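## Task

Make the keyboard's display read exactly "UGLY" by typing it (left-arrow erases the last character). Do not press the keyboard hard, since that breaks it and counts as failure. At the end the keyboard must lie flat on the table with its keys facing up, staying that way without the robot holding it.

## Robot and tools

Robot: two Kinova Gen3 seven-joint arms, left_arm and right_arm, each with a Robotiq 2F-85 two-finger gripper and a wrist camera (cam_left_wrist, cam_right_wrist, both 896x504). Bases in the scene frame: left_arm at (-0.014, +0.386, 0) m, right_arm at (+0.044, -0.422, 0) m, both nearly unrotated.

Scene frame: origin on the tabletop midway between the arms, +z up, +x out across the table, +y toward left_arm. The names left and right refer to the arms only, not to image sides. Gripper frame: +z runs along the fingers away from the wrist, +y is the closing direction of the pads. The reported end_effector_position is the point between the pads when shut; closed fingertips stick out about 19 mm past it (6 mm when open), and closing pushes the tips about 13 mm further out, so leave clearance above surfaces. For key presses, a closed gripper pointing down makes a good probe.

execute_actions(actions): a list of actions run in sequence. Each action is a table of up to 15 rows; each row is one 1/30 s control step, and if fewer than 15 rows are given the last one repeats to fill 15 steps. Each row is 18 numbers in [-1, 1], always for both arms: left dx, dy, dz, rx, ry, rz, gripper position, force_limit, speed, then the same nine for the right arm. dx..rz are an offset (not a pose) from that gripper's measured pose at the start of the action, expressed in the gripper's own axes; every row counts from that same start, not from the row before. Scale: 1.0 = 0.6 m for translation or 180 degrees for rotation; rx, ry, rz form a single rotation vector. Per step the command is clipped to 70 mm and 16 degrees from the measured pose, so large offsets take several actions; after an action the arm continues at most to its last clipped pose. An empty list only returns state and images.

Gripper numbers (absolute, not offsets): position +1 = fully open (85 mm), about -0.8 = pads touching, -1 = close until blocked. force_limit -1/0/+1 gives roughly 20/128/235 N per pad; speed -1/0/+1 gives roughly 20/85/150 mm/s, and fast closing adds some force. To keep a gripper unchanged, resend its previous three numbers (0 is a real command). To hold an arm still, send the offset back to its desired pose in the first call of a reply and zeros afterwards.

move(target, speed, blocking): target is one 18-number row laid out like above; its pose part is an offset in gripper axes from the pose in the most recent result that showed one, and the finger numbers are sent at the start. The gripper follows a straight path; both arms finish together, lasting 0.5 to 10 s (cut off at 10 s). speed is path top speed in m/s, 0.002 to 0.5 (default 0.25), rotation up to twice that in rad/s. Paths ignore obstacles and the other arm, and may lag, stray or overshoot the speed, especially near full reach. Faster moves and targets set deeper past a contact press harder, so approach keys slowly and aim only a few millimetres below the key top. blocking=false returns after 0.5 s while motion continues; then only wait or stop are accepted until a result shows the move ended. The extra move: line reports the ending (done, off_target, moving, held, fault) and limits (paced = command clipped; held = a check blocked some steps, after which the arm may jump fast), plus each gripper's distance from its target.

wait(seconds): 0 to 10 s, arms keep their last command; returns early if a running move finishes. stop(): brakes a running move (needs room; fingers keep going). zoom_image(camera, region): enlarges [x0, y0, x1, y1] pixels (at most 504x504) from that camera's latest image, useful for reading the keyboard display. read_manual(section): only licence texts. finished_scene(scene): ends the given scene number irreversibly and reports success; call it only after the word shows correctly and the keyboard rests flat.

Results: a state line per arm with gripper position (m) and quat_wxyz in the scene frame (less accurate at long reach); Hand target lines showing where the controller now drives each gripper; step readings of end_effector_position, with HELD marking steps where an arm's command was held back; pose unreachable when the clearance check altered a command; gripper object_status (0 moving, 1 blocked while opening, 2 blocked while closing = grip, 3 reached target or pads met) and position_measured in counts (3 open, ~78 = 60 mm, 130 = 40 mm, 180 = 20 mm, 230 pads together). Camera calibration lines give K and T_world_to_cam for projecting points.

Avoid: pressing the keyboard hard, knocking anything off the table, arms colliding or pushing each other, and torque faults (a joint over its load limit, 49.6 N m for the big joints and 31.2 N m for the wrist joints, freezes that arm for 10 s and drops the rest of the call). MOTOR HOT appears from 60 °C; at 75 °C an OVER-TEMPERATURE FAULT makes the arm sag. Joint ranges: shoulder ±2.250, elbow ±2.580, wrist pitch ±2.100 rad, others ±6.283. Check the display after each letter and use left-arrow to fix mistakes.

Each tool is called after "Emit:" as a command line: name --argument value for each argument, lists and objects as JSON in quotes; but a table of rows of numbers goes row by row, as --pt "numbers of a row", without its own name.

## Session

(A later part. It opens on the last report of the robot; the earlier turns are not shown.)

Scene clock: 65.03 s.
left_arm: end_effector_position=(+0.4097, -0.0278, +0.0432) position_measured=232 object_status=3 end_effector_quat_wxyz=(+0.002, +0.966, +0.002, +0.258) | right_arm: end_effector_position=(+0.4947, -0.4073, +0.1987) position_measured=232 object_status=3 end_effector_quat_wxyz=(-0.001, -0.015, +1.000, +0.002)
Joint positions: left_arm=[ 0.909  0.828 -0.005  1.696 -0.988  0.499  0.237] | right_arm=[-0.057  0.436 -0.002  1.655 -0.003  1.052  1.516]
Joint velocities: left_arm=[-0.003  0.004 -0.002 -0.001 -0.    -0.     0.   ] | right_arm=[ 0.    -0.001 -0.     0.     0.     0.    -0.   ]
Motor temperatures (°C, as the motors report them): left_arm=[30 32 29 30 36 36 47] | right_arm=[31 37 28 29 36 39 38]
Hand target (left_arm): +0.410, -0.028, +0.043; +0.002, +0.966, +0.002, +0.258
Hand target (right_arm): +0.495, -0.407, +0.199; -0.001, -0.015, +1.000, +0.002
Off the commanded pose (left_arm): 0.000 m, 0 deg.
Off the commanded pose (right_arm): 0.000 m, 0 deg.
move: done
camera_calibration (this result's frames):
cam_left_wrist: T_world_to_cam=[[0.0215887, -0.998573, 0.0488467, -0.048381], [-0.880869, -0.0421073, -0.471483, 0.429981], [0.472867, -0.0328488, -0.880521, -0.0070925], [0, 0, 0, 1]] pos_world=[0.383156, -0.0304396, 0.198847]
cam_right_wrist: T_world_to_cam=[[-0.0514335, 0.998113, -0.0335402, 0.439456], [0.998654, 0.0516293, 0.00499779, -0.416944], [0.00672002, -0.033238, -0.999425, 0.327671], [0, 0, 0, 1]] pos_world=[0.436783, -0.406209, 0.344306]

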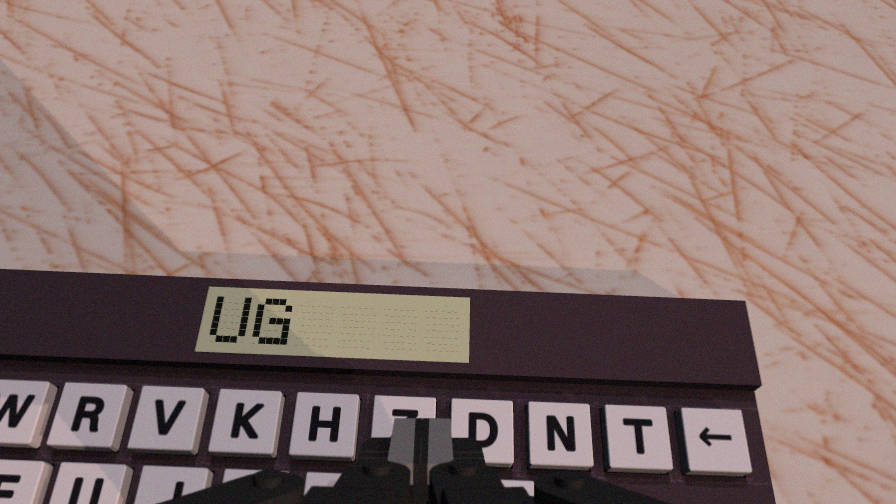

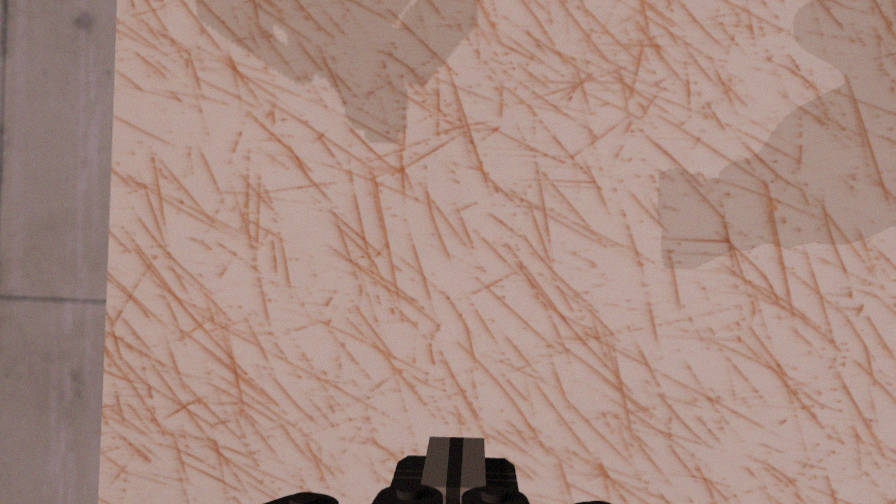

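Emit:
move --target '[-0.007,0,0.0121,0,0,0,-1,0,0,0,0,0,0,0,0,-1,0,0]' --speed 0.008

Emit:
move --target '[0.0066,0,-0.0116,0,0,0,-1,0,0,0,0,0,0,0,0,-1,0,0]' --speed 0.05

Emit:
move --target '[-0.0268,-0.0872,-0.0157,0,0,0,-1,0,0,0,0,0,0,0,0,-1,0,0]' --speed 0.1

Scene clock: 70.23 s.
left_arm: end_effector_position=(+0.4099, -0.0278, +0.0351) position_measured=232 object_status=3 end_effector_quat_wxyz=(+0.002, +0.966, +0.002, +0.258) | right_arm: end_effector_position=(+0.4947, -0.4073, +0.1987) position_measured=232 object_status=3 end_effector_quat_wxyz=(-0.001, -0.015, +1.000, +0.002)
Joint positions: left_arm=[ 0.918  0.844 -0.02   1.697 -1.     0.482  0.257] | right_arm=[-0.057  0.436 -0.002  1.655 -0.003  1.052  1.516]
Joint velocities: left_arm=[-0.     0.001  0.001  0.001  0.001  0.001 -0.   ] | right_arm=[-0.     0.    -0.     0.    -0.    -0.001 -0.   ]
Motor temperatures (°C, as the motors report them): left_arm=[30 32 29 30 36 36 47] | right_arm=[31 37 28 29 36 39 38]
Hand target (left_arm): +0.410, -0.028, +0.035; +0.002, +0.966, +0.002, +0.258
Hand target (right_arm): +0.495, -0.407, +0.199; -0.001, -0.015, +1.000, +0.002
Off the commanded pose (left_arm): 0.000 m, 0 deg.
Off the commanded pose (right_arm): 0.000 m, 0 deg.
move: done
camera_calibration (this result's frames):
cam_left_wrist: T_world_to_cam=[[0.0217604, -0.998558, 0.0490783, -0.0480961], [-0.880668, -0.0423816, -0.471834, 0.426225], [0.473234, -0.0329544, -0.88032, -0.014471], [0, 0, 0, 1]] pos_world=[0.383257, -0.0304395, 0.190729]
cam_right_wrist: T_world_to_cam=[[-0.0514334, 0.998113, -0.0335403, 0.439456], [0.998654, 0.0516293, 0.00499953, -0.416945], [0.00672176, -0.033238, -0.999425, 0.32767], [0, 0, 0, 1]] pos_world=[0.436784, -0.406209, 0.344306]

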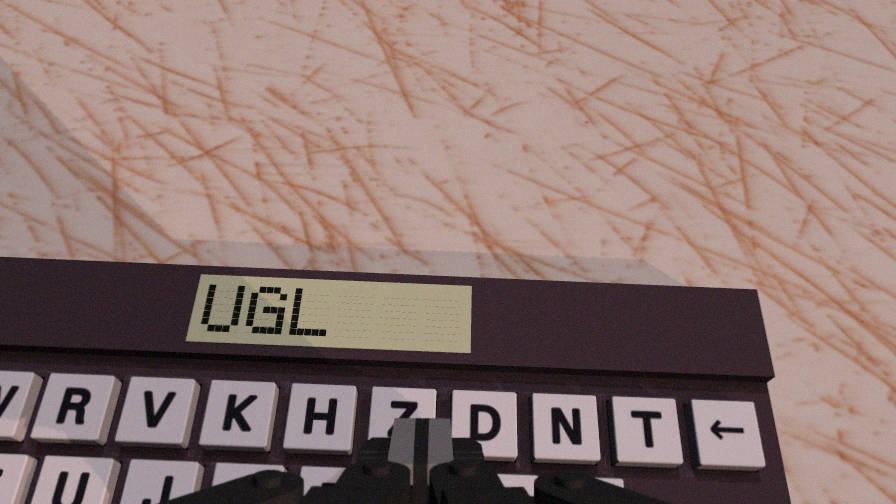

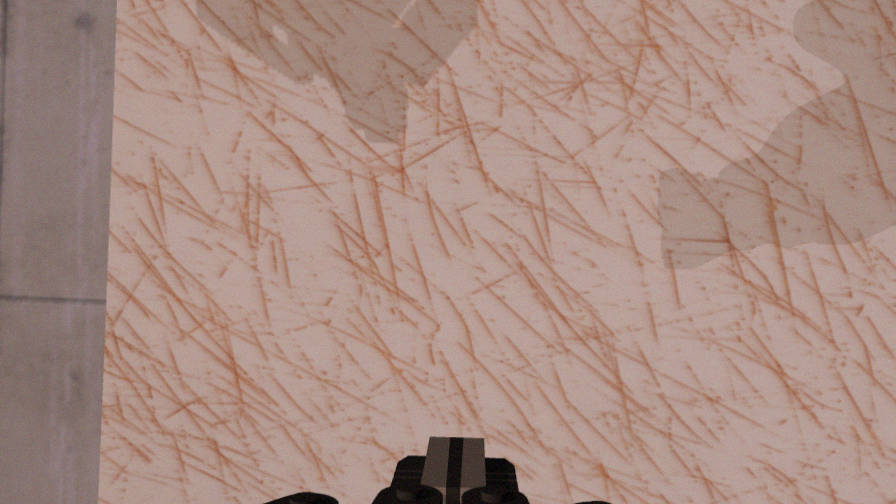

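Scene clock: 70.93 s.
left_arm: end_effector_position=(+0.4098, -0.0278, +0.0430) position_measured=232 object_status=3 end_effector_quat_wxyz=(+0.002, +0.966, +0.002, +0.258) | right_arm: end_effector_position=(+0.4947, -0.4073, +0.1987) position_measured=232 object_status=3 end_effector_quat_wxyz=(-0.001, -0.015, +1.000, +0.002)
Joint positions: left_arm=[ 0.91   0.828 -0.006  1.696 -0.989  0.498  0.238] | right_arm=[-0.057  0.436 -0.002  1.655 -0.003  1.052  1.516]
Joint velocities: left_arm=[-0.001 -0.002 -0.002  0.     0.     0.     0.   ] | right_arm=[ 0.     0.     0.     0.     0.001 -0.001  0.   ]
Motor temperatures (°C, as the motors report them): left_arm=[30 32 29 30 36 36 47] | right_arm=[31 37 28 29 36 39 38]
Hand target (left_arm): +0.410, -0.028, +0.043; +0.002, +0.966, +0.002, +0.258
Hand target (right_arm): +0.495, -0.407, +0.199; -0.001, -0.015, +1.000, +0.002
Off the commanded pose (left_arm): 0.000 m, 0 deg.
Off the commanded pose (right_arm): 0.000 m, 0 deg.
move: done
camera_calibration (this result's frames):
cam_left_wrist: T_world_to_cam=[[0.0215945, -0.998565, 0.0489998, -0.0484273], [-0.880727, -0.0421946, -0.47174, 0.429869], [0.473131, -0.0329684, -0.880375, -0.00738009], [0, 0, 0, 1]] pos_world=[0.383135, -0.030463, 0.198662]
cam_right_wrist: T_world_to_cam=[[-0.0514332, 0.998113, -0.0335404, 0.439456], [0.998654, 0.0516291, 0.0050014, -0.416947], [0.00672362, -0.033238, -0.999425, 0.327669], [0, 0, 0, 1]] pos_world=[0.436785, -0.406209, 0.344306]

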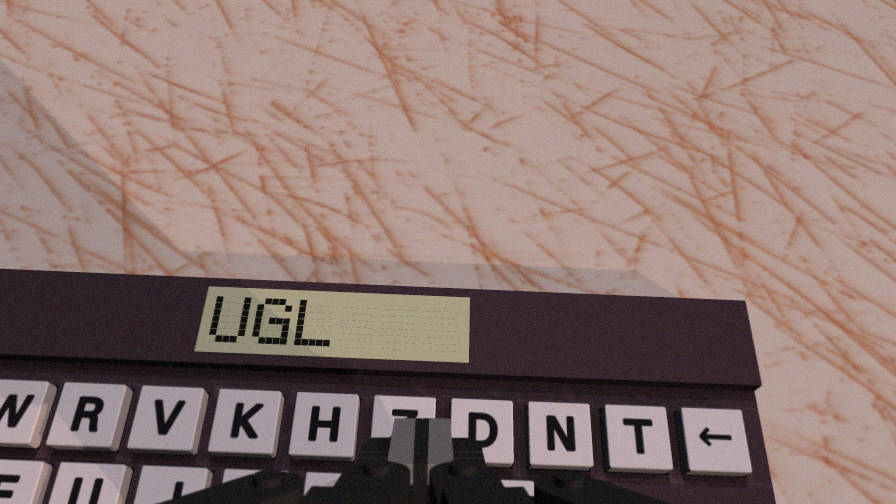

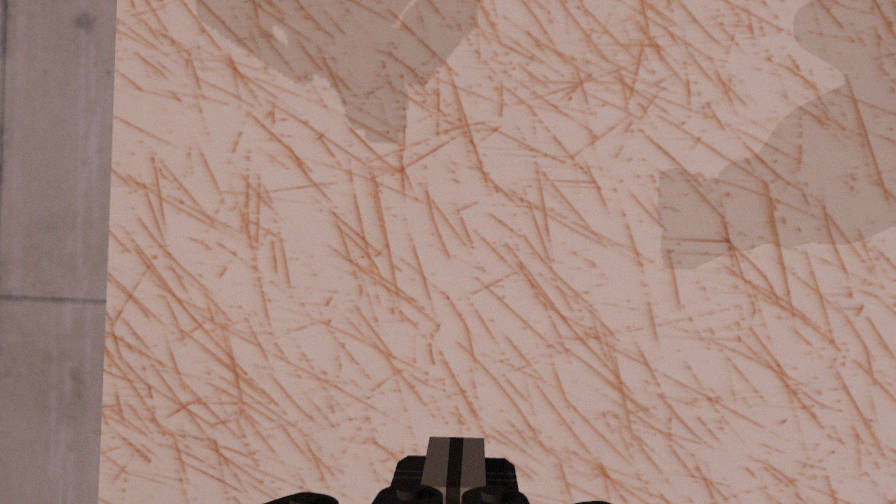

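Scene clock: 71.80 s.
left_arm: end_effector_position=(+0.3916, +0.0250, +0.0428) position_measured=232 object_status=3 end_effector_quat_wxyz=(+0.001, +0.966, +0.003, +0.258) | right_arm: end_effector_position=(+0.4947, -0.4073, +0.1987) position_measured=232 object_status=3 end_effector_quat_wxyz=(-0.001, -0.015, +1.000, +0.002)
Joint positions: left_arm=[ 0.961  0.763 -0.135  1.887 -1.105  0.353  0.378] | right_arm=[-0.057  0.436 -0.002  1.655 -0.003  1.052  1.516]
Joint velocities: left_arm=[ 0.008 -0.005  0.004  0.001 -0.002 -0.001  0.004] | right_arm=[ 0.     0.    -0.001 -0.     0.    -0.001  0.001]
Motor temperatures (°C, as the motors report them): left_arm=[30 32 29 30 36 36 47] | right_arm=[31 37 28 29 36 39 38]
Hand target (left_arm): +0.391, +0.025, +0.043; +0.002, +0.966, +0.002, +0.259
Hand target (right_arm): +0.495, -0.407, +0.199; -0.001, -0.015, +1.000, +0.002
Off the commanded pose (left_arm): 0.001 m, 0 deg.
Off the commanded pose (right_arm): 0.000 m, 0 deg.
move: done
camera_calibration (this result's frames):
cam_left_wrist: T_world_to_cam=[[0.0227263, -0.99856, 0.0486023, 0.00432222], [-0.880561, -0.043013, -0.471976, 0.415937], [0.473387, -0.032071, -0.880271, 0.00261414], [0, 0, 0, 1]] pos_world=[0.364922, 0.0222905, 0.198403]
cam_right_wrist: T_world_to_cam=[[-0.051433, 0.998113, -0.0335406, 0.439456], [0.998654, 0.051629, 0.0050031, -0.416949], [0.00672532, -0.0332381, -0.999425, 0.327668], [0, 0, 0, 1]] pos_world=[0.436786, -0.406209, 0.344305]

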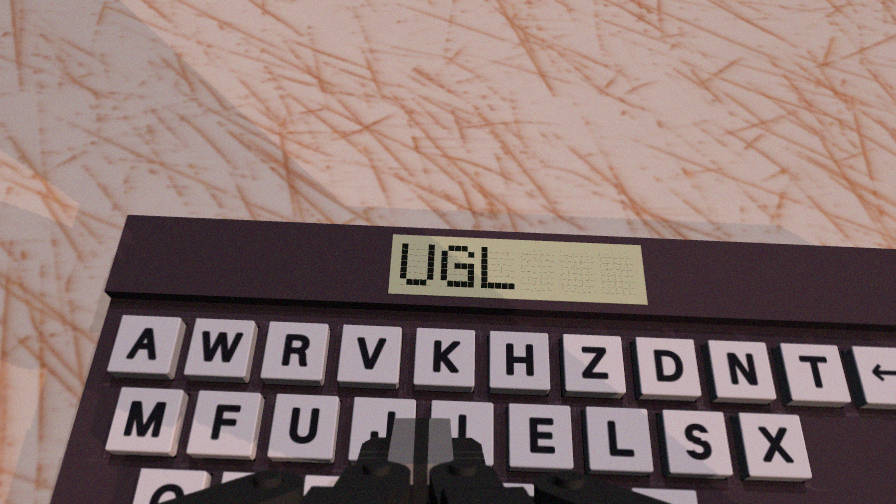

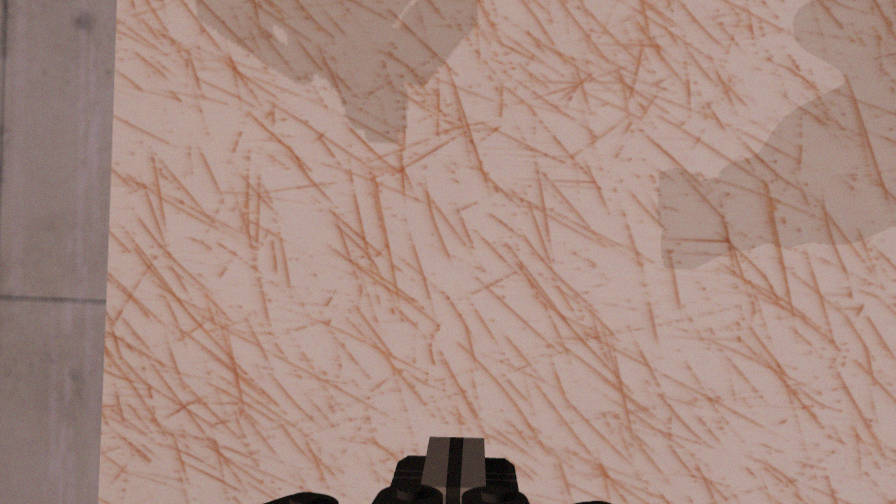

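Emit:
move --target '[-0.007,0.0008,0.0115,0,0,0,-1,0,0,0,0,0,0,0,0,-1,0,0]' --speed 0.008

Emit:
move --target '[0.01,0,-0.0174,0,0,0,-1,0,0,0,0,0,0,0,0,-1,0,0]' --speed 0.05

Scene clock: 77.57 s.
left_arm: end_effector_position=(+0.3916, +0.0245, +0.0350) position_measured=232 object_status=3 end_effector_quat_wxyz=(+0.002, +0.966, +0.003, +0.259) | right_arm: end_effector_position=(+0.4947, -0.4073, +0.1987) position_measured=232 object_status=3 end_effector_quat_wxyz=(-0.001, -0.015, +1.000, +0.002)
Joint positions: left_arm=[ 0.977  0.782 -0.157  1.886 -1.122  0.332  0.406] | right_arm=[-0.057  0.436 -0.002  1.655 -0.003  1.052  1.516]
Joint velocities: left_arm=[ 0.001  0.001  0.     0.001 -0.001  0.     0.002] | right_arm=[-0.     0.     0.    -0.001  0.    -0.002  0.001]
Motor temperatures (°C, as the motors report them): left_arm=[30 32 29 30 36 36 47] | right_arm=[31 37 28 29 36 39 38]
Hand target (left_arm): +0.391, +0.025, +0.035; +0.001, +0.966, +0.003, +0.259
Hand target (right_arm): +0.495, -0.407, +0.199; -0.001, -0.015, +1.000, +0.002
Off the commanded pose (left_arm): 0.000 m, 0 deg.
Off the commanded pose (right_arm): 0.000 m, 0 deg.
move: done
camera_calibration (this result's frames):
cam_left_wrist: T_world_to_cam=[[0.0228766, -0.998542, 0.0489021, 0.00409874], [-0.880366, -0.0433001, -0.472315, 0.412144], [0.473744, -0.0322467, -0.880072, -0.00441131], [0, 0, 0, 1]] pos_world=[0.364834, 0.0217964, 0.190579]
cam_right_wrist: T_world_to_cam=[[-0.0514326, 0.998113, -0.0335408, 0.439456], [0.998654, 0.0516287, 0.0050049, -0.41695], [0.00672713, -0.0332383, -0.999425, 0.327667], [0, 0, 0, 1]] pos_world=[0.436787, -0.406209, 0.344305]

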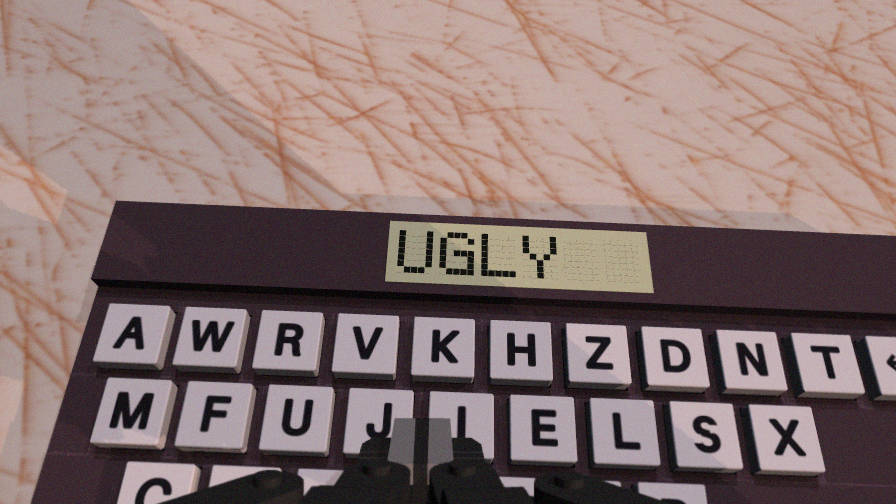

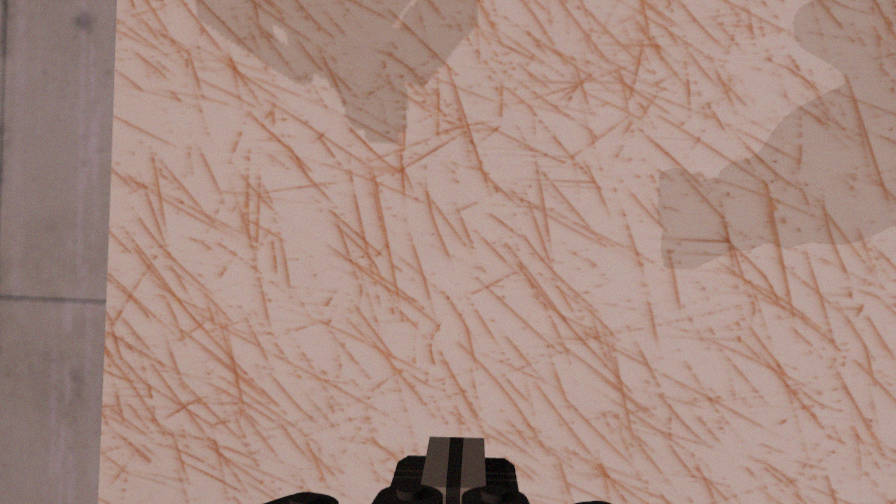

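Scene clock: 78.27 s.
left_arm: end_effector_position=(+0.3913, +0.0244, +0.0468) position_measured=232 object_status=3 end_effector_quat_wxyz=(+0.002, +0.966, +0.003, +0.259) | right_arm: end_effector_position=(+0.4947, -0.4073, +0.1987) position_measured=232 object_status=3 end_effector_quat_wxyz=(-0.001, -0.015, +1.000, +0.002)
Joint positions: left_arm=[ 0.954  0.754 -0.123  1.885 -1.096  0.365  0.364] | right_arm=[-0.057  0.436 -0.002  1.655 -0.003  1.052  1.516]
Joint velocities: left_arm=[-0.003 -0.002 -0.003 -0.001  0.    -0.001 -0.001] | right_arm=[-0.     0.001 -0.    -0.001 -0.    -0.002  0.   ]
Motor temperatures (°C, as the motors report them): left_arm=[30 32 29 30 36 36 47] | right_arm=[31 37 28 29 36 39 38]
Hand target (left_arm): +0.391, +0.024, +0.047; +0.002, +0.966, +0.003, +0.259
Hand target (right_arm): +0.495, -0.407, +0.199; -0.001, -0.015, +1.000, +0.002
Off the commanded pose (left_arm): 0.000 m, 0 deg.
Off the commanded pose (right_arm): 0.000 m, 0 deg.
move: done
camera_calibration (this result's frames):
cam_left_wrist: T_world_to_cam=[[0.0224447, -0.998561, 0.048708, 0.00362366], [-0.880505, -0.0428193, -0.472099, 0.417578], [0.473505, -0.0322915, -0.880199, 0.00625404], [0, 0, 0, 1]] pos_world=[0.364637, 0.0217008, 0.202466]
cam_right_wrist: T_world_to_cam=[[-0.0514325, 0.998113, -0.0335408, 0.439456], [0.998654, 0.0516286, 0.00500674, -0.416952], [0.00672896, -0.0332381, -0.999425, 0.327666], [0, 0, 0, 1]] pos_world=[0.436788, -0.406209, 0.344305]

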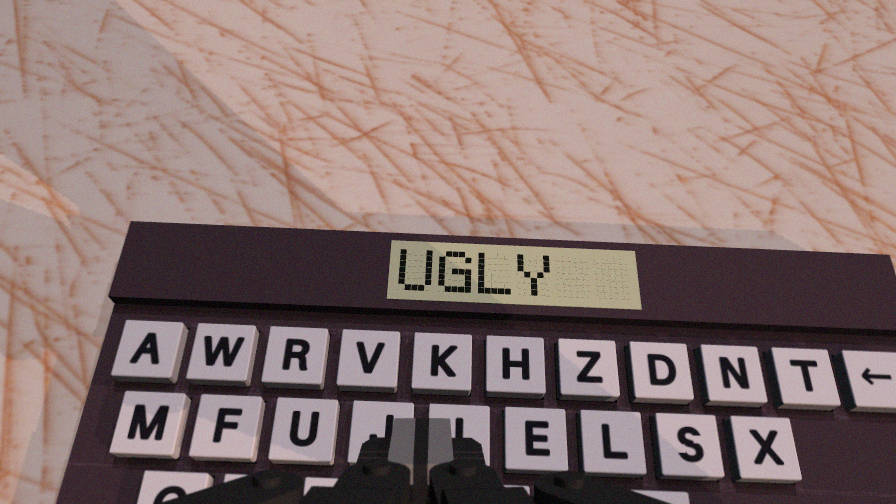

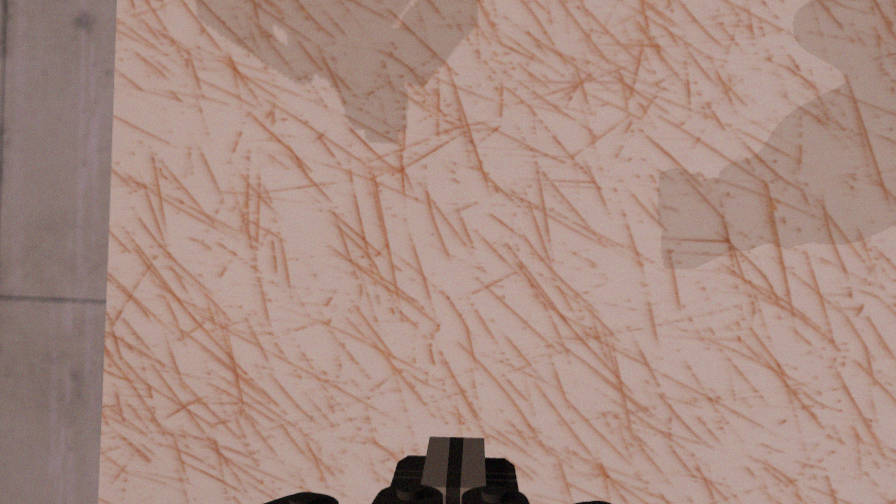

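Emit:
finished_scene --scene 2

The scene is finished: the task was done.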